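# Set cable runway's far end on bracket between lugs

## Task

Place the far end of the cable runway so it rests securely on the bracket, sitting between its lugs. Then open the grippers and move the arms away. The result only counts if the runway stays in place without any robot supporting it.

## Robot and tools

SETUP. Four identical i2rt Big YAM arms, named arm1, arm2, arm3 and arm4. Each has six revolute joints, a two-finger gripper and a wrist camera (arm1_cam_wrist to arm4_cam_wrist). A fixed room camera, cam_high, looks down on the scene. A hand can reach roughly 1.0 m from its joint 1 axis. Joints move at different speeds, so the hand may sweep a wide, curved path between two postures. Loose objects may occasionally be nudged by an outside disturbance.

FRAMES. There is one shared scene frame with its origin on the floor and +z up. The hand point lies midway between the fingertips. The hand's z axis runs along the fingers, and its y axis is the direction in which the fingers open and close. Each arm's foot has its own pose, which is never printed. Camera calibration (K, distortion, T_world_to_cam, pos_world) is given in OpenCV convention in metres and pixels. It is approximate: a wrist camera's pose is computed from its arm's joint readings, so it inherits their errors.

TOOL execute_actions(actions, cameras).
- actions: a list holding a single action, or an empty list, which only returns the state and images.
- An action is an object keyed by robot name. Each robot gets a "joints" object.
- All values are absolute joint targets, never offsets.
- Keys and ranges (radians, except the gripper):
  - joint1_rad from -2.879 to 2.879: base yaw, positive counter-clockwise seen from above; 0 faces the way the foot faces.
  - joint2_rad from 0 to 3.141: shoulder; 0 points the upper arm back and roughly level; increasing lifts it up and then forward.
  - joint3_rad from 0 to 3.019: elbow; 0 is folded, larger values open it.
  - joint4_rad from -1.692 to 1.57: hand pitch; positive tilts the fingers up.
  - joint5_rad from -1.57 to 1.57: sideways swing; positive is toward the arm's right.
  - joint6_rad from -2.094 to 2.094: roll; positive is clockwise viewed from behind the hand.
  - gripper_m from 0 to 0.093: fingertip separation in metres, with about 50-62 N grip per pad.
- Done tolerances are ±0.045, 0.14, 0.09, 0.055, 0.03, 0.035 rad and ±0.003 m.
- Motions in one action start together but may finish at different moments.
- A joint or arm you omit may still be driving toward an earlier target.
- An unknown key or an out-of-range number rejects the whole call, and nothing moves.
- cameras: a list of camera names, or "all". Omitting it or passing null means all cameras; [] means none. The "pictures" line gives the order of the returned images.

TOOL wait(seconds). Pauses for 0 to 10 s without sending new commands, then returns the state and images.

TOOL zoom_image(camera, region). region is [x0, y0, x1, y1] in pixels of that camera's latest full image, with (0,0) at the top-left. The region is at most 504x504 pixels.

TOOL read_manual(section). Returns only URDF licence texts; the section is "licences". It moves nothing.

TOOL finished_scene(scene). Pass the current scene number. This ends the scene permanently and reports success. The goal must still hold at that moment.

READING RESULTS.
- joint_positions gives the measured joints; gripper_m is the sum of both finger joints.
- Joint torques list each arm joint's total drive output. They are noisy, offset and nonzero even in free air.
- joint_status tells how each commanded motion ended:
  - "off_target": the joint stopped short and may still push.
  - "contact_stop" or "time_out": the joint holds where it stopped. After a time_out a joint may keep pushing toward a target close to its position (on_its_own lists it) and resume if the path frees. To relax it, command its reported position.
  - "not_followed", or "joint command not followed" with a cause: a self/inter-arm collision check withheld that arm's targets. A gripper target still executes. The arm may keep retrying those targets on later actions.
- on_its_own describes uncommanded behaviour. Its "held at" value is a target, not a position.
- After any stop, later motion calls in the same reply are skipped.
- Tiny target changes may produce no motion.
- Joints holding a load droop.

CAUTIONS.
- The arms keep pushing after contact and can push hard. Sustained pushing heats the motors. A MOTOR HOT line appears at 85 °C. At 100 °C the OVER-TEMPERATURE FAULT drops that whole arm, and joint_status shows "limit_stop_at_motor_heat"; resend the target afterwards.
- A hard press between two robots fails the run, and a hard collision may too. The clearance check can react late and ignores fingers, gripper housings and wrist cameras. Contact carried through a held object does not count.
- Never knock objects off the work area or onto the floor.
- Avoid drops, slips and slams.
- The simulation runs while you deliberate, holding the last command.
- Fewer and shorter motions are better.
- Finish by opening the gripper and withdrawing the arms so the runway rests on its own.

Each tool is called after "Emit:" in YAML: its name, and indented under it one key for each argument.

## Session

Emit:
execute_actions:
  actions: []

Scene clock: 0.00 s.
Joint torques (N m, as the arm reports them, + toward a larger angle): no reading
Motor temperatures (°C, as the motors report them): arm1=[22 23 29 24 23 21] | arm2=[24 24 33 22 20 21] | arm3=[22 33 35 24 21 23] | arm4=[21 36 35 24 25 24]
arm1.joint_positions: joint1_rad=-0.265 joint2_rad=+0.553 joint3_rad=+1.470 joint4_rad=-1.282 joint5_rad=-0.097 joint6_rad=-0.221 gripper_m=+0.095
arm1.joint_status: not commanded
arm1.hand: x=-0.9226 y=-0.2924 z=+1.3700 quat_wxyz=(-0.485, +0.536, -0.628, -0.288) (m; scene frame)
arm2.joint_positions: joint1_rad=-0.458 joint2_rad=+0.499 joint3_rad=+1.451 joint4_rad=-1.483 joint5_rad=+0.268 joint6_rad=+0.209 gripper_m=+0.094
arm2.joint_status: not commanded
arm2.hand: x=-0.4296 y=+0.4165 z=+1.3194 quat_wxyz=(-0.173, -0.828, -0.257, +0.468) (m; scene frame)
arm3.joint_positions: joint1_rad=-0.063 joint2_rad=+0.453 joint3_rad=+1.443 joint4_rad=-1.308 joint5_rad=-0.145 joint6_rad=-0.123 gripper_m=+0.094
arm3.joint_status: not commanded
arm3.hand: x=+0.5854 y=-0.3893 z=+1.4285 quat_wxyz=(-0.384, +0.650, -0.482, -0.444) (m; scene frame)
arm4.joint_positions: joint1_rad=-0.026 joint2_rad=+0.480 joint3_rad=+1.410 joint4_rad=-1.402 joint5_rad=-0.125 joint6_rad=-0.342 gripper_m=+0.095
arm4.joint_status: not commanded
arm4.hand: x=+1.2431 y=+0.3343 z=+1.4017 quat_wxyz=(-0.347, -0.459, -0.719, +0.390) (m; scene frame)
pictures: arm1_cam_wrist, arm2_cam_wrist, arm3_cam_wrist, arm4_cam_wrist, cam_high
camera_calibration (this result's frames):
arm1_cam_wrist: T_world_to_cam=[[0.952844, -0.262388, 0.152449, 0.591884], [-0.144723, -0.834474, -0.531704, 0.355146], [0.266727, 0.484568, -0.833097, 1.64855], [0, 0, 0, 1]] pos_world=[-0.952288, -0.347171, 1.472]
arm2_cam_wrist: T_world_to_cam=[[-0.579041, 0.814112, -0.043977, -0.53327], [0.755633, 0.515628, -0.403914, 0.646474], [-0.306156, -0.267113, -0.913739, 1.30558], [0, 0, 0, 1]] pos_world=[-0.397573, 0.449538, 1.43062]
arm3_cam_wrist: T_world_to_cam=[[0.963778, 0.253081, 0.0841496, -0.589299], [0.253004, -0.767745, -0.58869, 0.402385], [-0.084381, 0.588657, -0.803967, 1.55059], [0, 0, 0, 1]] pos_world=[0.596989, -0.454693, 1.53309]
arm4_cam_wrist: T_world_to_cam=[[-0.930813, -0.276486, 0.239044, 0.913056], [-0.3562, 0.832784, -0.423784, 0.76286], [-0.0819018, -0.479611, -0.873651, 1.61125], [0, 0, 0, 1]] pos_world=[1.25358, 0.389925, 1.5127]
Images, in order (width x height): arm1_cam_wrist 672x504, arm2_cam_wrist 672x504, arm3_cam_wrist 672x504, arm4_cam_wrist 672x504, cam_high 672x504.

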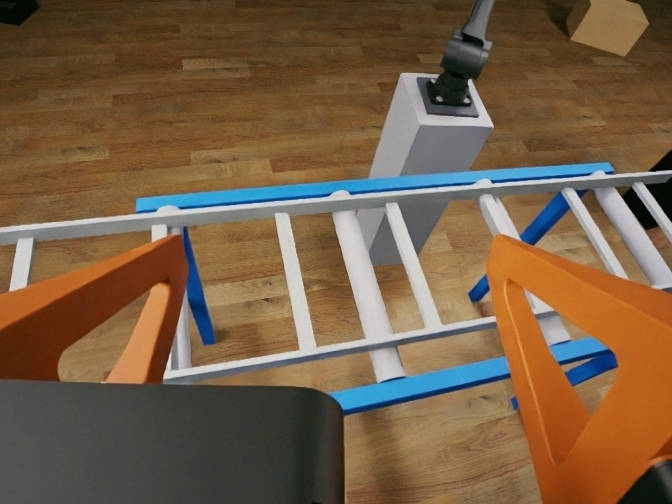

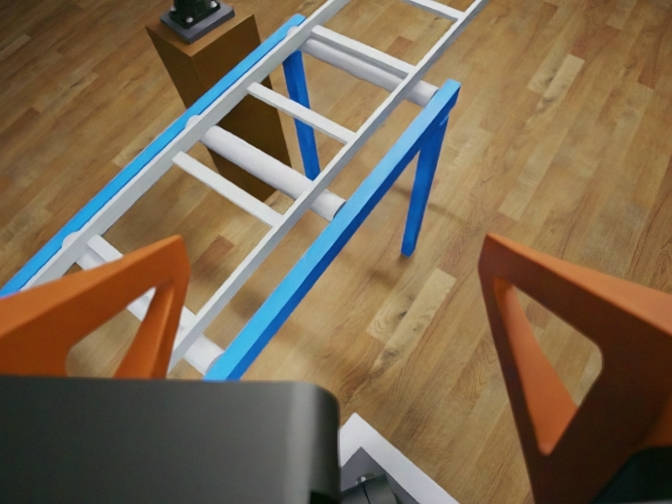

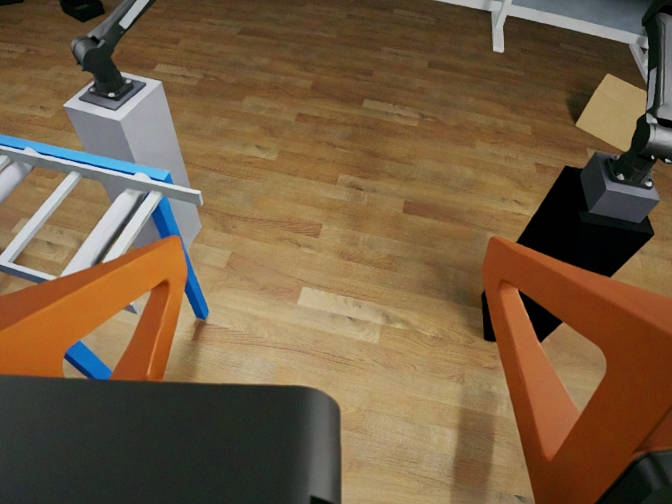

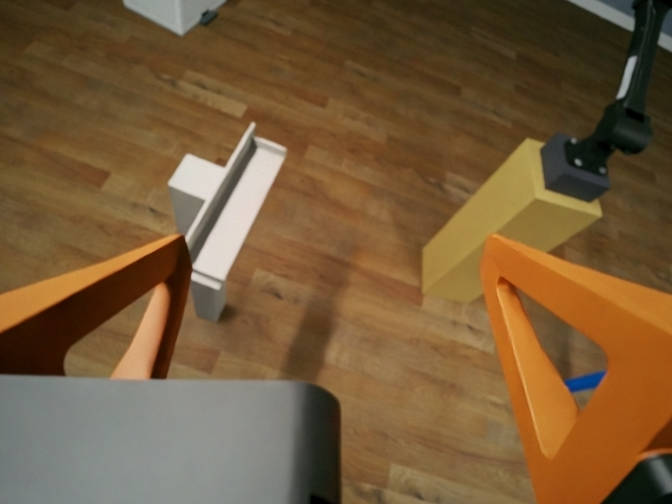

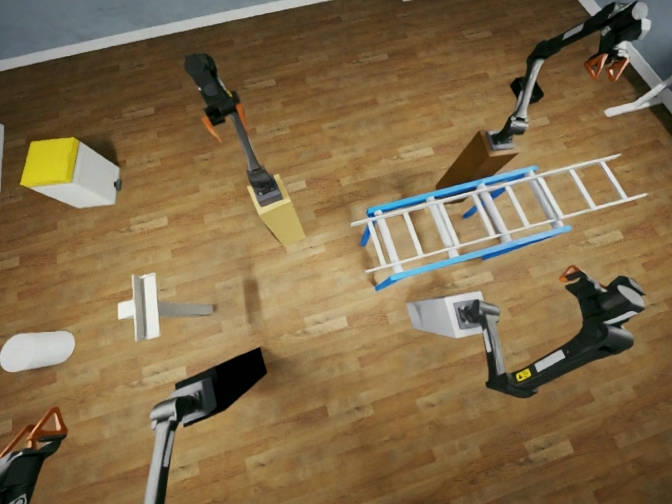

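Emit:
zoom_image:
  camera: "cam_high"
  region: [100, 260, 220, 360]

Emit:
zoom_image:
  camera: "cam_high"
  region: [340, 140, 660, 300]

Emit:
zoom_image:
  camera: "arm4_cam_wrist"
  region: [150, 110, 310, 330]

Region (100, 260, 220, 360) of cam_high's 672x504 image, scaled by 4.200, with more detail than that image has.

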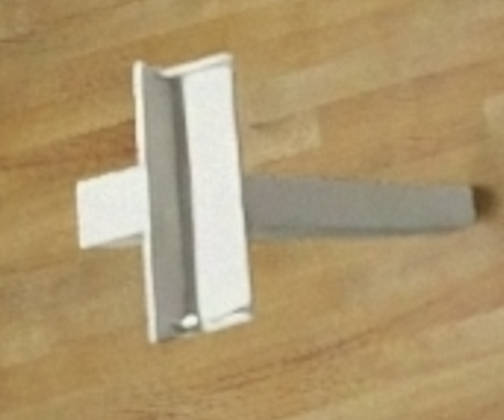

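Region (340, 140, 660, 300) of cam_high's 672x504 image, scaled by 1.575, with more detail than that image has.

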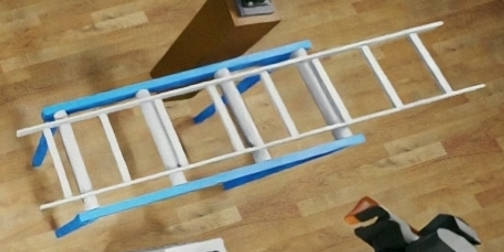

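Region (150, 110, 310, 330) of arm4_cam_wrist's 672x504 image, scaled by 2.291, with more detail than that image has; it fills the left 367 columns of this view, and the rest is white.

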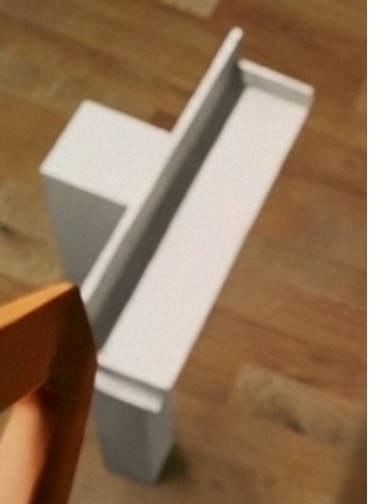

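Emit:
execute_actions:
  actions:
    - {"arm3":{"joints":{"joint1_rad":0.74,"joint2_rad":2.27,"joint3_rad":2.17,"joint4_rad":-1.43,"joint5_rad":0,"joint6_rad":0.87,"gripper_m":0.07}},"arm4":{"joints":{"joint1_rad":0.02,"joint2_rad":1.70,"joint3_rad":1.34,"joint4_rad":-1.19,"joint5_rad":0,"joint6_rad":1.63}},"arm2":{"joints":{"joint1_rad":1.3,"joint4_rad":0.3,"joint5_rad":-0.2,"joint6_rad":0}}}

Scene clock: 93.33 s.
Joint torques (N m, as the arm reports them, + toward a larger angle): arm1=[ 1.36  4.2   7.53  2.42 -0.16 -0.09] | arm2=[ 0.89  6.2   7.2   0.72  0.06 -0.12] | arm3=[ -0.18 -20.73   9.05  -0.25   0.1    0.13] | arm4=[ -0.55 -13.75   8.47   1.05   0.22   0.12]
Motor temperatures (°C, as the motors report them): arm1=[22 23 35 24 23 21] | arm2=[24 24 36 22 20 21] | arm3=[22 31 38 24 21 23] | arm4=[21 34 38 24 25 24]
arm1.joint_positions: joint1_rad=-0.265 joint2_rad=+0.553 joint3_rad=+1.470 joint4_rad=-1.282 joint5_rad=-0.097 joint6_rad=-0.221 gripper_m=+0.095
arm1.joint_status: not commanded
arm1.hand: x=-0.9226 y=-0.2924 z=+1.3700 quat_wxyz=(-0.485, +0.536, -0.628, -0.288) (m; scene frame)
arm2.joint_positions: joint1_rad=+1.294 joint2_rad=+0.499 joint3_rad=+1.451 joint4_rad=+0.286 joint5_rad=-0.200 joint6_rad=+0.011 gripper_m=+0.094
arm2.joint_status: all done
arm2.hand: x=-0.2758 y=+0.5307 z=+1.6731 quat_wxyz=(-0.965, +0.054, -0.178, +0.185) (m; scene frame)
arm3.joint_positions: joint1_rad=+0.746 joint2_rad=+2.295 joint3_rad=+2.147 joint4_rad=-1.422 joint5_rad=-0.001 joint6_rad=+0.859 gripper_m=+0.070
arm3.joint_status: all done
arm3.hand: x=+0.0812 y=-0.0908 z=+0.8948 quat_wxyz=(+0.000, +0.713, -0.701, +0.000) (m; scene frame)
arm4.joint_positions: joint1_rad=+0.011 joint2_rad=+1.703 joint3_rad=+1.329 joint4_rad=-1.200 joint5_rad=-0.004 joint6_rad=+1.620 gripper_m=+0.095
arm4.joint_status: all done
arm4.hand: x=+1.2472 y=+0.0063 z=+0.9507 quat_wxyz=(+0.004, -1.000, -0.003, -0.003) (m; scene frame)
pictures: arm1_cam_wrist, arm2_cam_wrist, arm3_cam_wrist, arm4_cam_wrist, cam_high
camera_calibration (this result's frames):
arm1_cam_wrist: T_world_to_cam=[[0.952844, -0.262388, 0.152449, 0.591884], [-0.144723, -0.834474, -0.531704, 0.355146], [0.266727, 0.484568, -0.833097, 1.64855], [0, 0, 0, 1]] pos_world=[-0.952288, -0.347171, 1.472]
arm2_cam_wrist: T_world_to_cam=[[-0.338831, -0.927268, 0.159274, 0.128636], [0.492454, -0.319036, -0.809756, 1.66361], [0.801675, -0.195936, 0.564736, -0.499398], [0, 0, 0, 1]] pos_world=[-0.375308, 0.552181, 1.60866]
arm3_cam_wrist: T_world_to_cam=[[0.999384, 0.0338241, -0.00938395, -0.0730934], [0.0329502, -0.81183, 0.582964, -0.589621], [0.0121001, -0.582914, -0.812444, 0.79661], [0, 0, 0, 1]] pos_world=[0.0828375, -0.0118442, 0.990243]
arm4_cam_wrist: T_world_to_cam=[[-0.00286758, 0.999979, 0.00589661, -0.00967571], [0.804281, -0.00119774, 0.594249, -1.56362], [0.594243, 0.00644659, -0.80426, 0.148005], [0, 0, 0, 1]] pos_world=[1.16961, 0.00684857, 1.04827]
Images, in order (width x height): arm1_cam_wrist 672x504, arm2_cam_wrist 672x504, arm3_cam_wrist 672x504, arm4_cam_wrist 672x504, cam_high 672x504.

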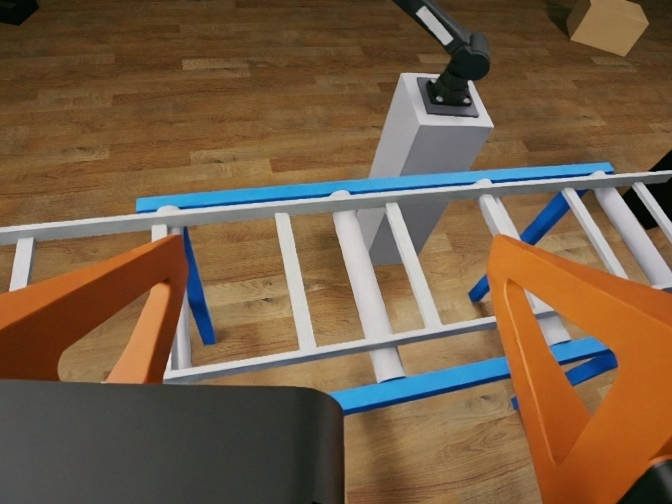

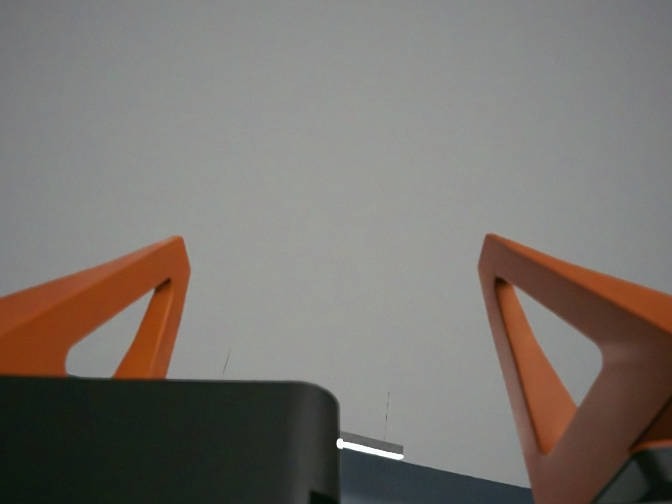

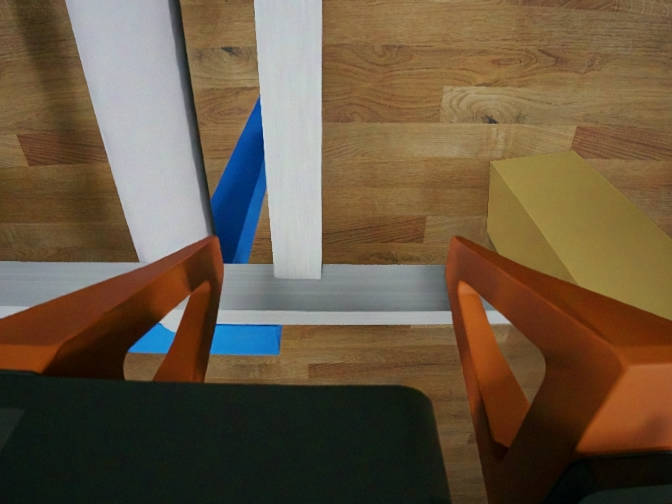

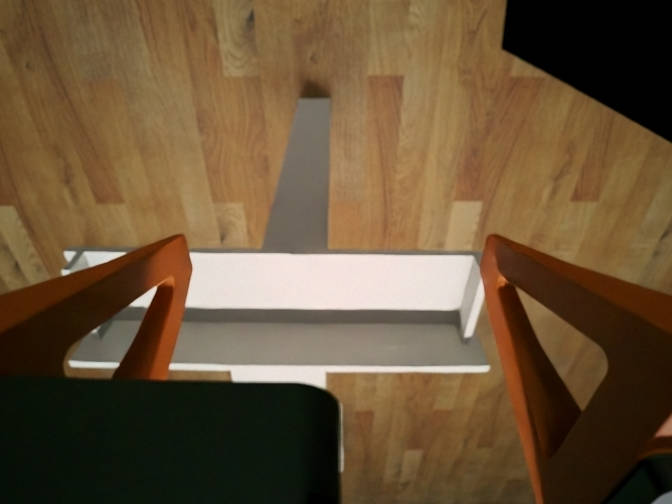

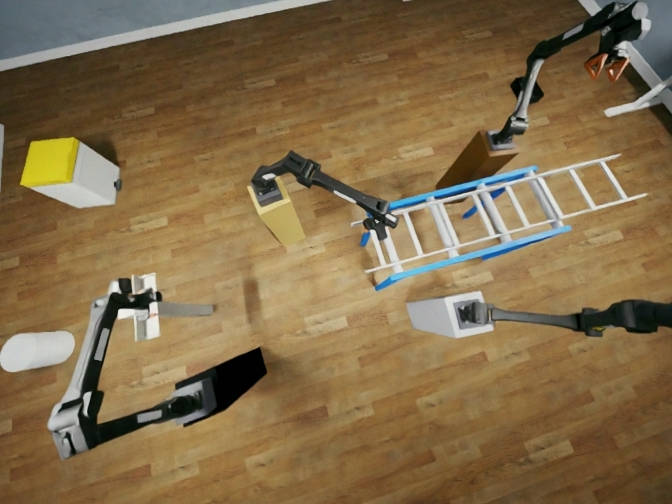

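Emit:
zoom_image:
  camera: "arm4_cam_wrist"
  region: [50, 230, 210, 380]

Emit:
zoom_image:
  camera: "arm4_cam_wrist"
  region: [360, 230, 520, 380]

Emit:
zoom_image:
  camera: "arm3_cam_wrist"
  region: [180, 100, 420, 340]

Region (50, 230, 210, 380) of arm4_cam_wrist's 672x504 image, scaled by 3.150, with more detail than that image has; it fills the top 472 rows of this view, and the rest is white.

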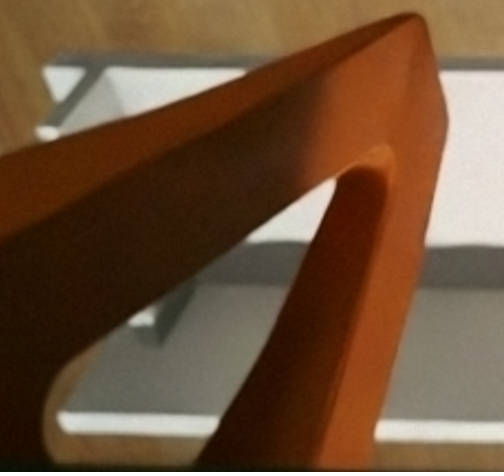

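Region (360, 230, 520, 380) of arm4_cam_wrist's 672x504 image, scaled by 3.150, with more detail than that image has; it fills the top 472 rows of this view, and the rest is white.

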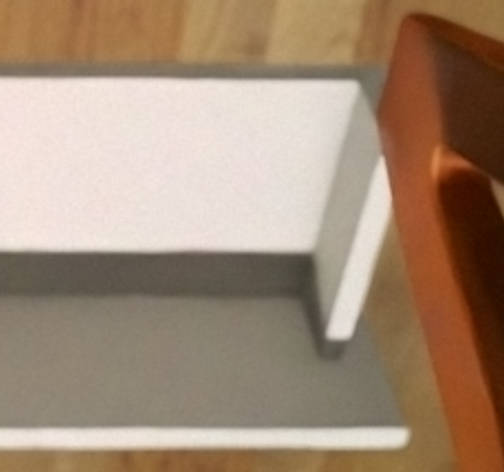

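Region (180, 100, 420, 340) of arm3_cam_wrist's 672x504 image, scaled by 2.100, with more detail than that image has.

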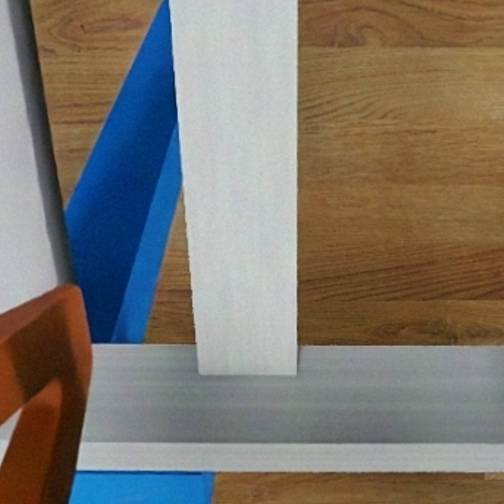

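Emit:
execute_actions:
  actions:
    - {"arm3":{"joints":{"joint1_rad":0.772,"joint2_rad":2.366,"joint3_rad":2.085,"joint4_rad":-1.27,"joint6_rad":0.91,"gripper_m":0.055}},"arm4":{"joints":{"joint1_rad":-0.4,"joint6_rad":0.6}},"arm2":{"joints":{"joint2_rad":0.9,"joint3_rad":1.1,"joint4_rad":0.8}}}
  cameras: ["arm3_cam_wrist","cam_high"]

Scene clock: 132.60 s.
Joint torques (N m, as the arm reports them, + toward a larger angle): arm1=[ 1.34  4.    7.52  2.45 -0.15 -0.1 ] | arm2=[ 1.02 -3.98 13.    1.03  0.05 -0.13] | arm3=[  0.51 -20.16   7.48   0.7    0.11   0.14] | arm4=[ -1.   -14.23   8.57   1.17   0.06  -0.06]
Motor temperatures (°C, as the motors report them): arm1=[22 22 36 24 23 21] | arm2=[24 24 36 22 20 21] | arm3=[22 39 40 24 21 23] | arm4=[21 35 39 24 25 24]
arm1.joint_positions: joint1_rad=-0.265 joint2_rad=+0.553 joint3_rad=+1.470 joint4_rad=-1.282 joint5_rad=-0.097 joint6_rad=-0.221 gripper_m=+0.095
arm1.joint_status: not commanded
arm1.hand: x=-0.9226 y=-0.2924 z=+1.3700 quat_wxyz=(-0.485, +0.536, -0.628, -0.288) (m; scene frame)
arm2.joint_positions: joint1_rad=+1.294 joint2_rad=+0.898 joint3_rad=+1.066 joint4_rad=+0.792 joint5_rad=-0.200 joint6_rad=+0.011 gripper_m=+0.094
arm2.joint_status: all done
arm2.hand: x=+0.0290 y=+0.3952 z=+1.4943 quat_wxyz=(-0.937, +0.021, -0.309, +0.165) (m; scene frame)
arm3.joint_positions: joint1_rad=+0.772 joint2_rad=+2.379 joint3_rad=+2.079 joint4_rad=-1.282 joint5_rad=-0.001 joint6_rad=+0.899 gripper_m=+0.055
arm3.joint_status: all done
arm3.hand: x=+0.0670 y=-0.1031 z=+0.8123 quat_wxyz=(+0.000, +0.709, -0.706, +0.006) (m; scene frame)
arm4.joint_positions: joint1_rad=-0.406 joint2_rad=+1.703 joint3_rad=+1.329 joint4_rad=-1.200 joint5_rad=+0.001 joint6_rad=+0.609 gripper_m=+0.095
arm4.joint_status: all done
arm4.hand: x=+1.0441 y=+0.0378 z=+0.9506 quat_wxyz=(+0.004, -0.956, -0.295, -0.002) (m; scene frame)
pictures: arm3_cam_wrist, cam_high
camera_calibration (this result's frames):
arm3_cam_wrist: T_world_to_cam=[[0.999799, 0.0200618, -0.000531119, -0.0679018], [0.0165268, -0.808037, 0.588899, -0.554402], [0.0113852, -0.588789, -0.808206, 0.71859], [0, 0, 0, 1]] pos_world=[0.0688694, -0.0235174, 0.90722]
Images, in order (width x height): arm3_cam_wrist 672x504, cam_high 672x504.

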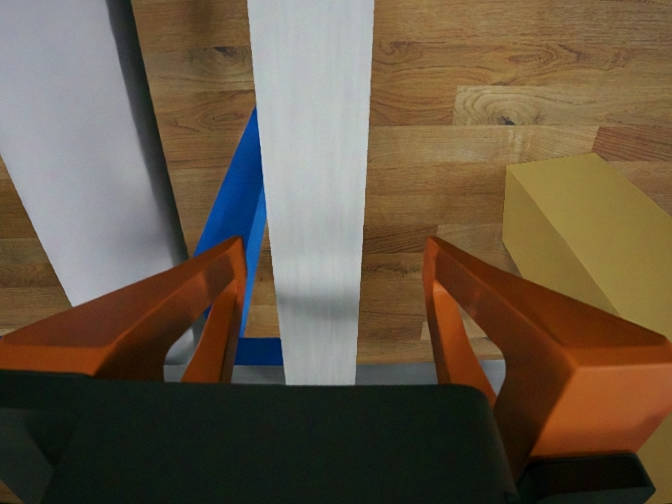

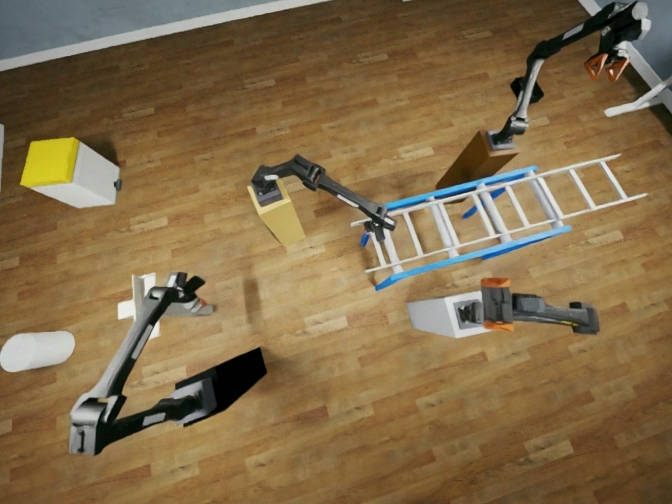

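Emit:
execute_actions:
  actions:
    - {"arm3":{"joints":{"joint1_rad":0.488,"joint3_rad":1.975,"joint4_rad":-1.16,"joint6_rad":0.62,"gripper_m":0.048}},"arm4":{"joints":{"joint1_rad":-0.55,"joint6_rad":0.2}},"arm2":{"joints":{"joint2_rad":1.2,"joint3_rad":0.9,"joint4_rad":1.1}}}
  cameras: ["arm3_cam_wrist","cam_high"]

Scene clock: 171.47 s.
Joint torques (N m, as the arm reports them, + toward a larger angle): arm1=[ 1.34  4.34  7.49  2.39 -0.15 -0.1 ] | arm2=[ 1.13 -8.51 12.07  1.64  0.03 -0.13] | arm3=[  0.41 -18.51   7.67   0.7   -0.11   0.01] | arm4=[ -0.39 -13.94   8.63   1.13   0.05  -0.05]
Motor temperatures (°C, as the motors report them): arm1=[22 22 36 24 23 21] | arm2=[24 24 41 22 20 21] | arm3=[22 40 38 24 22 23] | arm4=[21 35 39 24 25 24]
arm1.joint_positions: joint1_rad=-0.265 joint2_rad=+0.553 joint3_rad=+1.470 joint4_rad=-1.282 joint5_rad=-0.097 joint6_rad=-0.221 gripper_m=+0.095
arm1.joint_status: not commanded
arm1.hand: x=-0.9226 y=-0.2924 z=+1.3700 quat_wxyz=(-0.485, +0.536, -0.628, -0.288) (m; scene frame)
arm2.joint_positions: joint1_rad=+1.294 joint2_rad=+1.198 joint3_rad=+0.877 joint4_rad=+1.085 joint5_rad=-0.200 joint6_rad=+0.011 gripper_m=+0.094
arm2.joint_status: all done
arm2.hand: x=+0.1492 y=+0.3435 z=+1.3187 quat_wxyz=(-0.906, -0.001, -0.397, +0.148) (m; scene frame)
arm3.joint_positions: joint1_rad=+0.491 joint2_rad=+2.365 joint3_rad=+1.963 joint4_rad=-1.171 joint5_rad=+0.004 joint6_rad=+0.621 gripper_m=+0.048
arm3.joint_status: all done
arm3.hand: x=+0.2188 y=+0.0220 z=+0.7802 quat_wxyz=(-0.002, +0.707, -0.707, +0.001) (m; scene frame)
arm4.joint_positions: joint1_rad=-0.558 joint2_rad=+1.703 joint3_rad=+1.329 joint4_rad=-1.200 joint5_rad=+0.001 joint6_rad=+0.209 gripper_m=+0.095
arm4.joint_status: all done
arm4.hand: x=+0.9763 y=+0.0697 z=+0.9506 quat_wxyz=(+0.003, -0.912, -0.411, -0.003) (m; scene frame)
pictures: arm3_cam_wrist, cam_high
camera_calibration (this result's frames):
arm3_cam_wrist: T_world_to_cam=[[0.99985, 0.0166736, -0.00468321, -0.218877], [0.0162809, -0.812704, 0.58245, -0.431643], [0.0059055, -0.582439, -0.812853, 0.769242], [0, 0, 0, 1]] pos_world=[0.221329, 0.100888, 0.875666]
Images, in order (width x height): arm3_cam_wrist 672x504, cam_high 672x504.

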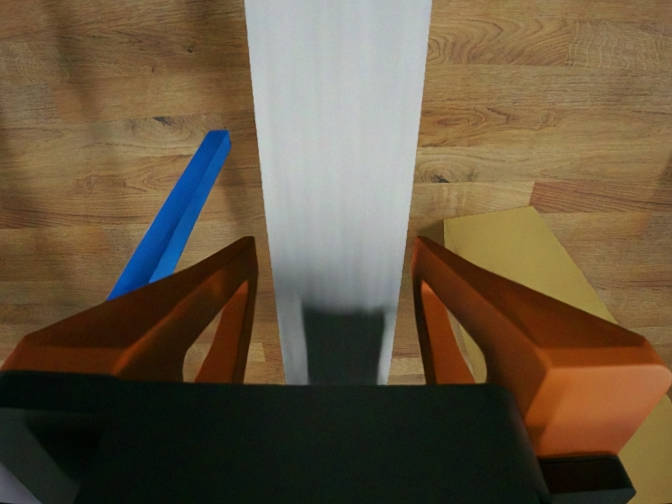

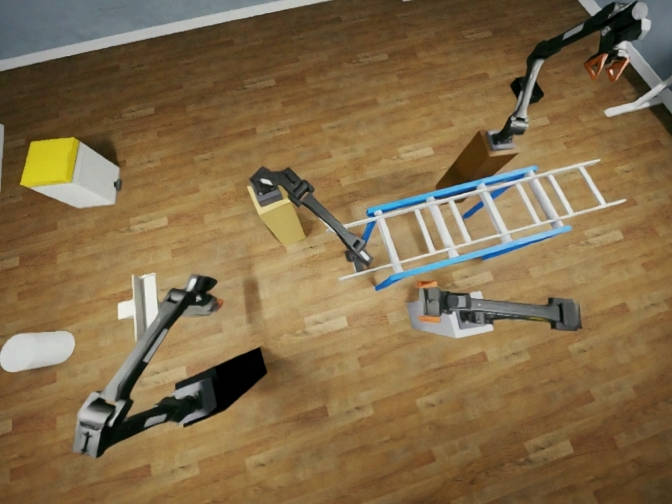

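Emit:
execute_actions:
  actions:
    - {"arm3":{"joints":{"joint1_rad":-0.262,"joint2_rad":2.228,"joint3_rad":1.70,"joint4_rad":-1.17,"joint6_rad":-0.131}},"arm4":{"joints":{"joint6_rad":-0.6}},"arm2":{"joints":{"joint2_rad":1.5,"joint3_rad":0.78,"joint4_rad":1.2}}}
  cameras: ["arm2_cam_wrist","arm3_cam_wrist","cam_high"]

Scene clock: 189.17 s.
Joint torques (N m, as the arm reports them, + toward a larger angle): arm1=[ 1.    4.24  7.52  2.39 -0.15 -0.09] | arm2=[  1.14 -12.66   9.69   2.1    0.    -0.13] | arm3=[  1.15 -18.27   6.65  -0.42  -0.25   0.02] | arm4=[ -0.63 -13.74   8.6    1.24  -0.04  -0.05]
Motor temperatures (°C, as the motors report them): arm1=[22 22 36 24 23 21] | arm2=[24 24 41 22 20 21] | arm3=[22 40 38 24 22 23] | arm4=[21 35 39 24 25 24]
arm1.joint_positions: joint1_rad=-0.265 joint2_rad=+0.553 joint3_rad=+1.470 joint4_rad=-1.282 joint5_rad=-0.097 joint6_rad=-0.221 gripper_m=+0.095
arm1.joint_status: not commanded
arm1.hand: x=-0.9226 y=-0.2924 z=+1.3700 quat_wxyz=(-0.485, +0.536, -0.628, -0.288) (m; scene frame)
arm2.joint_positions: joint1_rad=+1.294 joint2_rad=+1.507 joint3_rad=+0.767 joint4_rad=+1.185 joint5_rad=-0.200 joint6_rad=+0.011 gripper_m=+0.094
arm2.joint_status: all done
arm2.hand: x=+0.2258 y=+0.3120 z=+1.1232 quat_wxyz=(-0.837, -0.039, -0.533, +0.118) (m; scene frame)
arm3.joint_positions: joint1_rad=-0.270 joint2_rad=+2.249 joint3_rad=+1.692 joint4_rad=-1.165 joint5_rad=+0.005 joint6_rad=-0.132 gripper_m=+0.048
arm3.joint_status: all done
arm3.hand: x=+0.7044 y=+0.0536 z=+0.7661 quat_wxyz=(+0.059, +0.703, -0.708, +0.047) (m; scene frame)
arm4.joint_positions: joint1_rad=-0.558 joint2_rad=+1.703 joint3_rad=+1.329 joint4_rad=-1.200 joint5_rad=+0.001 joint6_rad=-0.591 gripper_m=+0.095
arm4.joint_status: all done
arm4.hand: x=+0.9763 y=+0.0697 z=+0.9506 quat_wxyz=(+0.002, -0.680, -0.734, -0.004) (m; scene frame)
pictures: arm2_cam_wrist, arm3_cam_wrist, cam_high
camera_calibration (this result's frames):
arm2_cam_wrist: T_world_to_cam=[[-0.245569, -0.967884, 0.0538221, 0.293423], [-0.189882, -0.00641885, -0.981786, 1.15132], [0.9506, -0.251316, -0.182207, 0.188728], [0, 0, 0, 1]] pos_world=[0.111265, 0.33882, 1.14895]
arm3_cam_wrist: T_world_to_cam=[[0.999637, 0.00638374, -0.0261826, -0.687862], [0.0228394, -0.716386, 0.69733, -0.50347], [-0.0143053, -0.697675, -0.716272, 0.719787], [0, 0, 0, 1]] pos_world=[0.709408, 0.145889, 0.848637]
Images, in order (width x height): arm2_cam_wrist 672x504, arm3_cam_wrist 672x504, cam_high 672x504.

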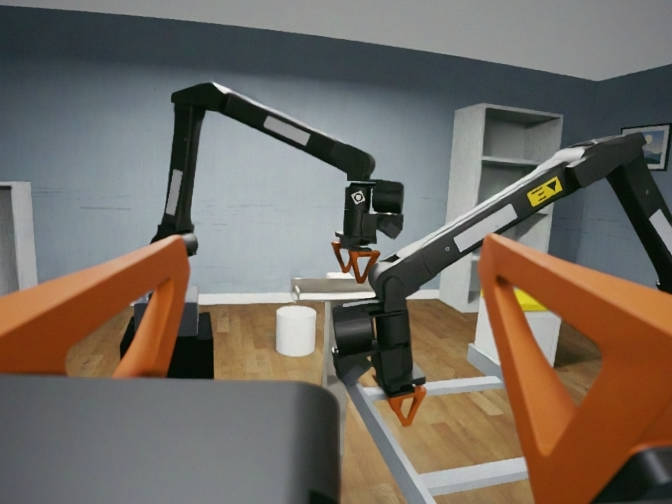

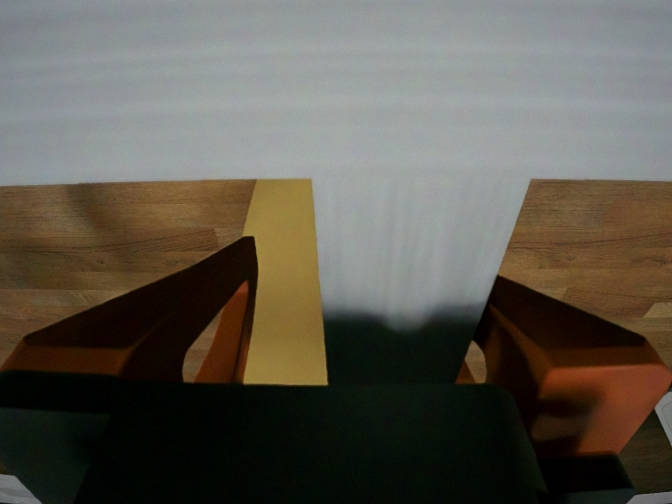

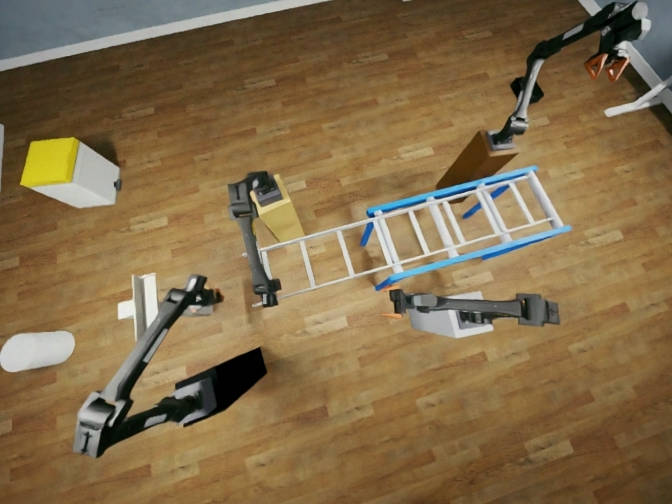

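Emit:
execute_actions:
  actions:
    - {"arm3":{"joints":{"joint2_rad":2.19,"joint4_rad":-1.2,"gripper_m":0.03}}}
  cameras: ["arm2_cam_wrist","arm3_cam_wrist","cam_high"]

Scene clock: 195.27 s.
Joint torques (N m, as the arm reports them, + toward a larger angle): arm1=[ 1.4   4.09  7.5   2.44 -0.15 -0.08] | arm2=[  1.18 -12.66   9.69   2.09   0.    -0.13] | arm3=[  0.97 -18.13   6.83  -0.68  -0.21   0.03] | arm4=[ -0.78 -14.09   8.56   1.14  -0.05  -0.04]
Motor temperatures (°C, as the motors report them): arm1=[22 22 36 24 23 21] | arm2=[24 25 40 22 20 21] | arm3=[22 40 38 24 22 23] | arm4=[21 35 38 24 25 24]
arm1.joint_positions: joint1_rad=-0.265 joint2_rad=+0.553 joint3_rad=+1.470 joint4_rad=-1.282 joint5_rad=-0.097 joint6_rad=-0.221 gripper_m=+0.095
arm1.joint_status: not commanded
arm1.hand: x=-0.9226 y=-0.2924 z=+1.3700 quat_wxyz=(-0.485, +0.536, -0.628, -0.288) (m; scene frame)
arm2.joint_positions: joint1_rad=+1.294 joint2_rad=+1.507 joint3_rad=+0.767 joint4_rad=+1.185 joint5_rad=-0.200 joint6_rad=+0.011 gripper_m=+0.094
arm2.joint_status: not commanded
arm2.hand: x=+0.2258 y=+0.3120 z=+1.1232 quat_wxyz=(-0.837, -0.039, -0.533, +0.118) (m; scene frame)
arm3.joint_positions: joint1_rad=-0.267 joint2_rad=+2.211 joint3_rad=+1.692 joint4_rad=-1.189 joint5_rad=+0.004 joint6_rad=-0.133 gripper_m=+0.030
arm3.joint_status: all done
arm3.hand: x=+0.7026 y=+0.0549 z=+0.7888 quat_wxyz=(+0.053, +0.704, -0.707, +0.043) (m; scene frame)
arm4.joint_positions: joint1_rad=-0.558 joint2_rad=+1.703 joint3_rad=+1.329 joint4_rad=-1.200 joint5_rad=+0.001 joint6_rad=-0.591 gripper_m=+0.095
arm4.joint_status: not commanded
arm4.hand: x=+0.9763 y=+0.0697 z=+0.9506 quat_wxyz=(+0.002, -0.680, -0.734, -0.004) (m; scene frame)
pictures: arm2_cam_wrist, arm3_cam_wrist, cam_high
camera_calibration (this result's frames):
arm2_cam_wrist: T_world_to_cam=[[-0.245569, -0.967884, 0.0538221, 0.293423], [-0.189882, -0.00641885, -0.981786, 1.15132], [0.9506, -0.251316, -0.182207, 0.188728], [0, 0, 0, 1]] pos_world=[0.111265, 0.33882, 1.14895]
arm3_cam_wrist: T_world_to_cam=[[0.999632, 0.0104314, -0.0250412, -0.686589], [0.0247951, -0.725797, 0.687462, -0.51142], [-0.0110036, -0.68783, -0.725788, 0.741541], [0, 0, 0, 1]] pos_world=[0.707176, 0.14603, 0.872591]
Images, in order (width x height): arm2_cam_wrist 672x504, arm3_cam_wrist 672x504, cam_high 672x504.

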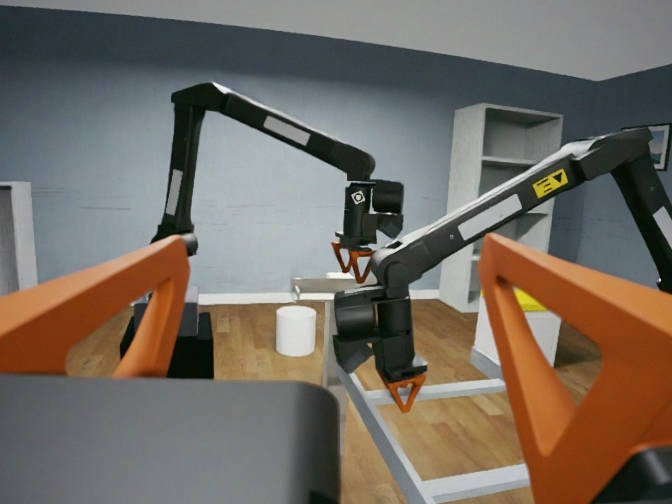

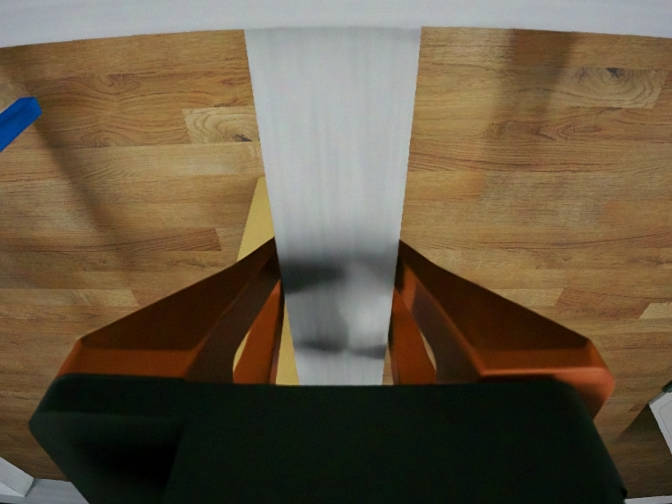

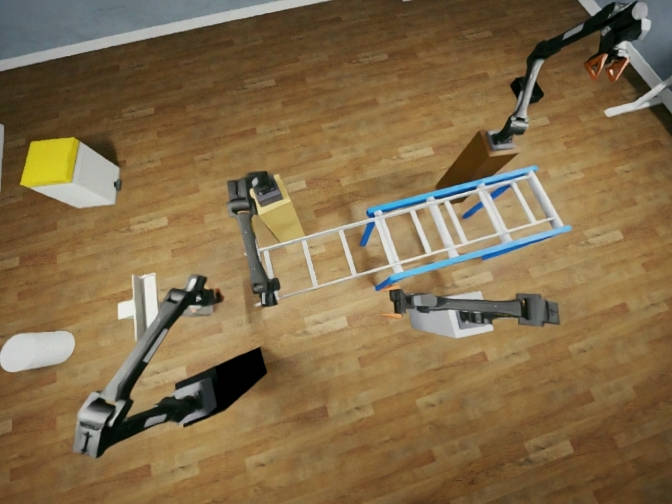

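Emit:
execute_actions:
  actions:
    - {"arm3":{"joints":{"joint2_rad":1.94,"joint3_rad":1.46,"joint4_rad":-1.07,"gripper_m":0.08}},"arm4":{"joints":{"joint1_rad":-0.655,"joint2_rad":1.94,"joint3_rad":1.65,"joint4_rad":-1.26,"joint6_rad":-0.68,"gripper_m":0.08}}}
  cameras: []

Emit:
execute_actions:
  actions:
    - {"arm3":{"joints":{"joint1_rad":0.164,"joint2_rad":1.815,"joint3_rad":1.25,"joint4_rad":-0.98,"joint6_rad":0.305}},"arm4":{"joints":{"joint1_rad":-0.86,"joint2_rad":2.31,"joint3_rad":2.11,"joint4_rad":-1.32,"joint6_rad":-0.83}}}
  cameras: ["arm3_cam_wrist","arm4_cam_wrist"]

Scene clock: 224.67 s.
Joint torques (N m, as the arm reports them, + toward a larger angle): arm1=[ 1.11  4.14  7.51  2.45 -0.15 -0.1 ] | arm2=[  1.15 -12.69   9.69   2.09   0.    -0.13] | arm3=[  1.03 -13.9    6.42   0.77  -0.21   0.03] | arm4=[ -0.57 -18.04  11.87   0.16  -0.02  -0.05]
Motor temperatures (°C, as the motors report them): arm1=[22 22 36 24 23 21] | arm2=[24 25 39 22 20 21] | arm3=[22 39 37 24 22 23] | arm4=[21 34 39 24 25 24]
arm1.joint_positions: joint1_rad=-0.265 joint2_rad=+0.553 joint3_rad=+1.470 joint4_rad=-1.282 joint5_rad=-0.097 joint6_rad=-0.221 gripper_m=+0.095
arm1.joint_status: not commanded
arm1.hand: x=-0.9226 y=-0.2924 z=+1.3700 quat_wxyz=(-0.485, +0.536, -0.628, -0.288) (m; scene frame)
arm2.joint_positions: joint1_rad=+1.294 joint2_rad=+1.507 joint3_rad=+0.767 joint4_rad=+1.185 joint5_rad=-0.200 joint6_rad=+0.011 gripper_m=+0.094
arm2.joint_status: not commanded
arm2.hand: x=+0.2258 y=+0.3120 z=+1.1232 quat_wxyz=(-0.837, -0.039, -0.533, +0.118) (m; scene frame)
arm3.joint_positions: joint1_rad=-0.267 joint2_rad=+1.932 joint3_rad=+1.463 joint4_rad=-1.081 joint5_rad=+0.004 joint6_rad=-0.133 gripper_m=+0.080
arm3.joint_status: all done
arm3.hand: x=+0.6978 y=+0.0196 z=+0.8705 quat_wxyz=(-0.009, +0.706, -0.708, -0.005) (m; scene frame)
arm4.joint_positions: joint1_rad=-0.664 joint2_rad=+1.950 joint3_rad=+1.601 joint4_rad=-1.249 joint5_rad=+0.001 joint6_rad=-0.671 gripper_m=+0.080
arm4.joint_status: all done
arm4.hand: x=+0.8839 y=+0.0301 z=+0.9198 quat_wxyz=(+0.003, -0.689, -0.725, -0.016) (m; scene frame)
pictures: none
No camera images: the call's "cameras" was empty. Leave "cameras" out to get every camera's image.

Scene clock: 226.33 s.
Joint torques (N m, as the arm reports them, + toward a larger angle): arm1=[ 1.16  4.05  7.59  2.44 -0.16 -0.08] | arm2=[  1.15 -12.68   9.69   2.09   0.01  -0.13] | arm3=[  0.44 -13.73   5.9    0.78   0.02   0.13] | arm4=[ -0.9  -22.76  11.88   0.14  -0.05  -0.06]
Motor temperatures (°C, as the motors report them): arm1=[22 22 36 24 23 21] | arm2=[24 25 39 22 20 21] | arm3=[22 39 37 24 22 23] | arm4=[21 35 39 24 25 24]
arm1.joint_positions: joint1_rad=-0.265 joint2_rad=+0.553 joint3_rad=+1.470 joint4_rad=-1.282 joint5_rad=-0.097 joint6_rad=-0.221 gripper_m=+0.095
arm1.joint_status: not commanded
arm1.hand: x=-0.9226 y=-0.2924 z=+1.3700 quat_wxyz=(-0.485, +0.536, -0.628, -0.288) (m; scene frame)
arm2.joint_positions: joint1_rad=+1.294 joint2_rad=+1.507 joint3_rad=+0.767 joint4_rad=+1.185 joint5_rad=-0.200 joint6_rad=+0.011 gripper_m=+0.094
arm2.joint_status: not commanded
arm2.hand: x=+0.2258 y=+0.3120 z=+1.1232 quat_wxyz=(-0.837, -0.039, -0.533, +0.118) (m; scene frame)
arm3.joint_positions: joint1_rad=+0.164 joint2_rad=+1.832 joint3_rad=+1.255 joint4_rad=-0.992 joint5_rad=+0.000 joint6_rad=+0.294 gripper_m=+0.080
arm3.joint_status: all done
arm3.hand: x=+0.4734 y=-0.0560 z=+0.8527 quat_wxyz=(+0.000, +0.708, -0.707, -0.001) (m; scene frame)
arm4.joint_positions: joint1_rad=-0.868 joint2_rad=+2.325 joint3_rad=+2.064 joint4_rad=-1.308 joint5_rad=+0.001 joint6_rad=-0.821 gripper_m=+0.080
arm4.joint_status: all done
arm4.hand: x=+0.7060 y=+0.0248 z=+0.8538 quat_wxyz=(+0.001, -0.708, -0.706, -0.002) (m; scene frame)
pictures: arm3_cam_wrist, arm4_cam_wrist
joint command not followed: on one or more control steps a check withheld the commanded joint targets of the arm4 arm, and it was not sent them on those steps.
cause: the commanded joint targets would bring a part of the robot too close to another arm (this arm's wrist (the part past joint 4) and the other arm's wrist (the part past joint 4)); next, command targets that bring no part of the robot closer to that arm.
camera_calibration (this result's frames):
arm3_cam_wrist: T_world_to_cam=[[0.999806, 0.0174452, -0.00913277, -0.468005], [0.0195036, -0.813457, 0.581297, -0.542029], [0.00271175, -0.581363, -0.81364, 0.783497], [0, 0, 0, 1]] pos_world=[0.476362, 0.0227427, 0.94829]
arm4_cam_wrist: T_world_to_cam=[[-0.999979, 0.00579243, -0.00285696, 0.706917], [0.00296463, 0.804649, 0.593744, -0.524564], [0.00573807, 0.593723, -0.804649, 0.792715], [0, 0, 0, 1]] pos_world=[0.703908, -0.052658, 0.951334]
Images, in order (width x height): arm3_cam_wrist 672x504, arm4_cam_wrist 672x504.

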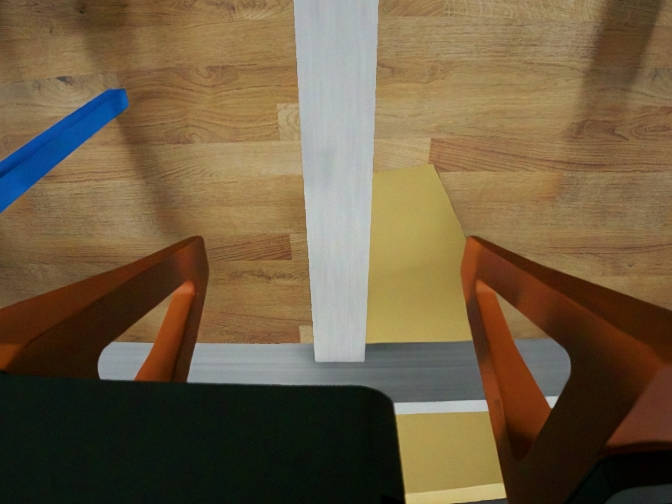

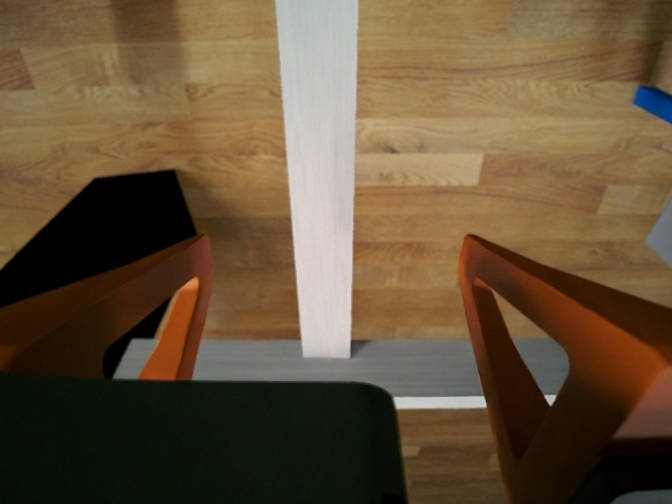

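Emit:
execute_actions:
  actions:
    - {"arm3":{"joints":{"joint2_rad":1.908,"joint3_rad":1.195,"joint4_rad":-0.84,"gripper_m":0.05}},"arm4":{"joints":{"joint1_rad":-0.85,"joint2_rad":2.39,"joint3_rad":2.025,"joint4_rad":-1.18,"gripper_m":0.055}}}
  cameras: ["arm3_cam_wrist","arm4_cam_wrist"]

Scene clock: 232.70 s.
Joint torques (N m, as the arm reports them, + toward a larger angle): arm1=[ 1.1   4.18  7.55  2.44 -0.15 -0.09] | arm2=[  1.16 -12.65   9.69   2.1    0.    -0.13] | arm3=[  0.48 -13.46   5.72   0.75   0.02   0.13] | arm4=[ -0.95 -22.06   8.28   1.33  -0.05  -0.06]
Motor temperatures (°C, as the motors report them): arm1=[22 22 36 24 23 21] | arm2=[24 25 39 22 20 21] | arm3=[22 38 37 24 22 23] | arm4=[21 36 40 24 25 24]
arm1.joint_positions: joint1_rad=-0.265 joint2_rad=+0.553 joint3_rad=+1.470 joint4_rad=-1.282 joint5_rad=-0.097 joint6_rad=-0.221 gripper_m=+0.095
arm1.joint_status: not commanded
arm1.hand: x=-0.9226 y=-0.2924 z=+1.3700 quat_wxyz=(-0.485, +0.536, -0.628, -0.288) (m; scene frame)
arm2.joint_positions: joint1_rad=+1.294 joint2_rad=+1.507 joint3_rad=+0.767 joint4_rad=+1.185 joint5_rad=-0.200 joint6_rad=+0.011 gripper_m=+0.094
arm2.joint_status: not commanded
arm2.hand: x=+0.2258 y=+0.3120 z=+1.1232 quat_wxyz=(-0.837, -0.039, -0.533, +0.118) (m; scene frame)
arm3.joint_positions: joint1_rad=+0.164 joint2_rad=+1.917 joint3_rad=+1.193 joint4_rad=-0.852 joint5_rad=+0.000 joint6_rad=+0.294 gripper_m=+0.050
arm3.joint_status: all done
arm3.hand: x=+0.4754 y=-0.0624 z=+0.7930 quat_wxyz=(+0.001, +0.707, -0.707, +0.002) (m; scene frame)
arm4.joint_positions: joint1_rad=-0.859 joint2_rad=+2.396 joint3_rad=+2.018 joint4_rad=-1.193 joint5_rad=+0.001 joint6_rad=-0.821 gripper_m=+0.055
arm4.joint_status: all done
arm4.hand: x=+0.7096 y=+0.0200 z=+0.7890 quat_wxyz=(+0.001, -0.705, -0.709, -0.003) (m; scene frame)
pictures: arm3_cam_wrist, arm4_cam_wrist
camera_calibration (this result's frames):
arm3_cam_wrist: T_world_to_cam=[[0.99983, 0.0170074, -0.00714451, -0.472011], [0.0179627, -0.809414, 0.586964, -0.51609], [0.00419989, -0.586992, -0.809581, 0.72686], [0, 0, 0, 1]] pos_world=[0.478149, 0.0169585, 0.888006]
arm4_cam_wrist: T_world_to_cam=[[-0.999984, -0.00335115, -0.00457347, 0.711936], [-0.00541462, 0.803717, 0.594987, -0.477267], [0.00168189, 0.595002, -0.803723, 0.745518], [0, 0, 0, 1]] pos_world=[0.708087, -0.0576112, 0.886414]
Images, in order (width x height): arm3_cam_wrist 672x504, arm4_cam_wrist 672x504.

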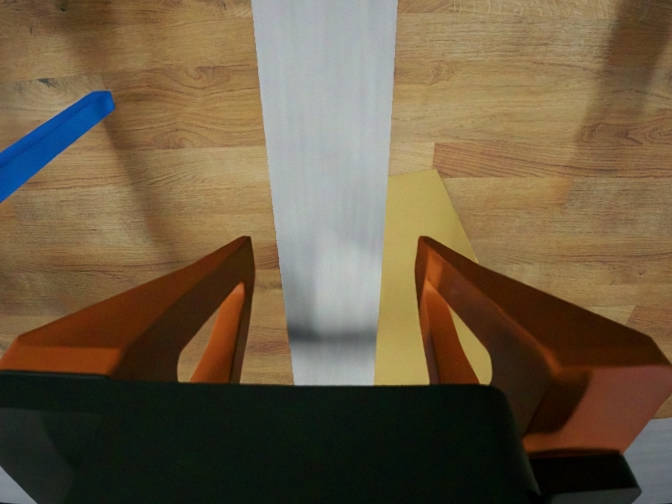

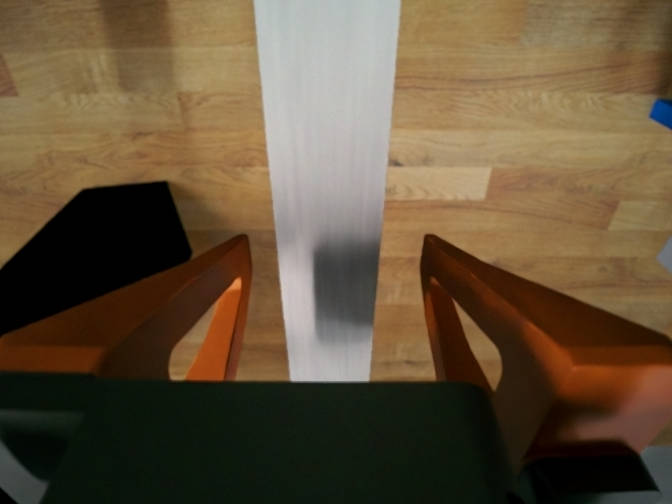

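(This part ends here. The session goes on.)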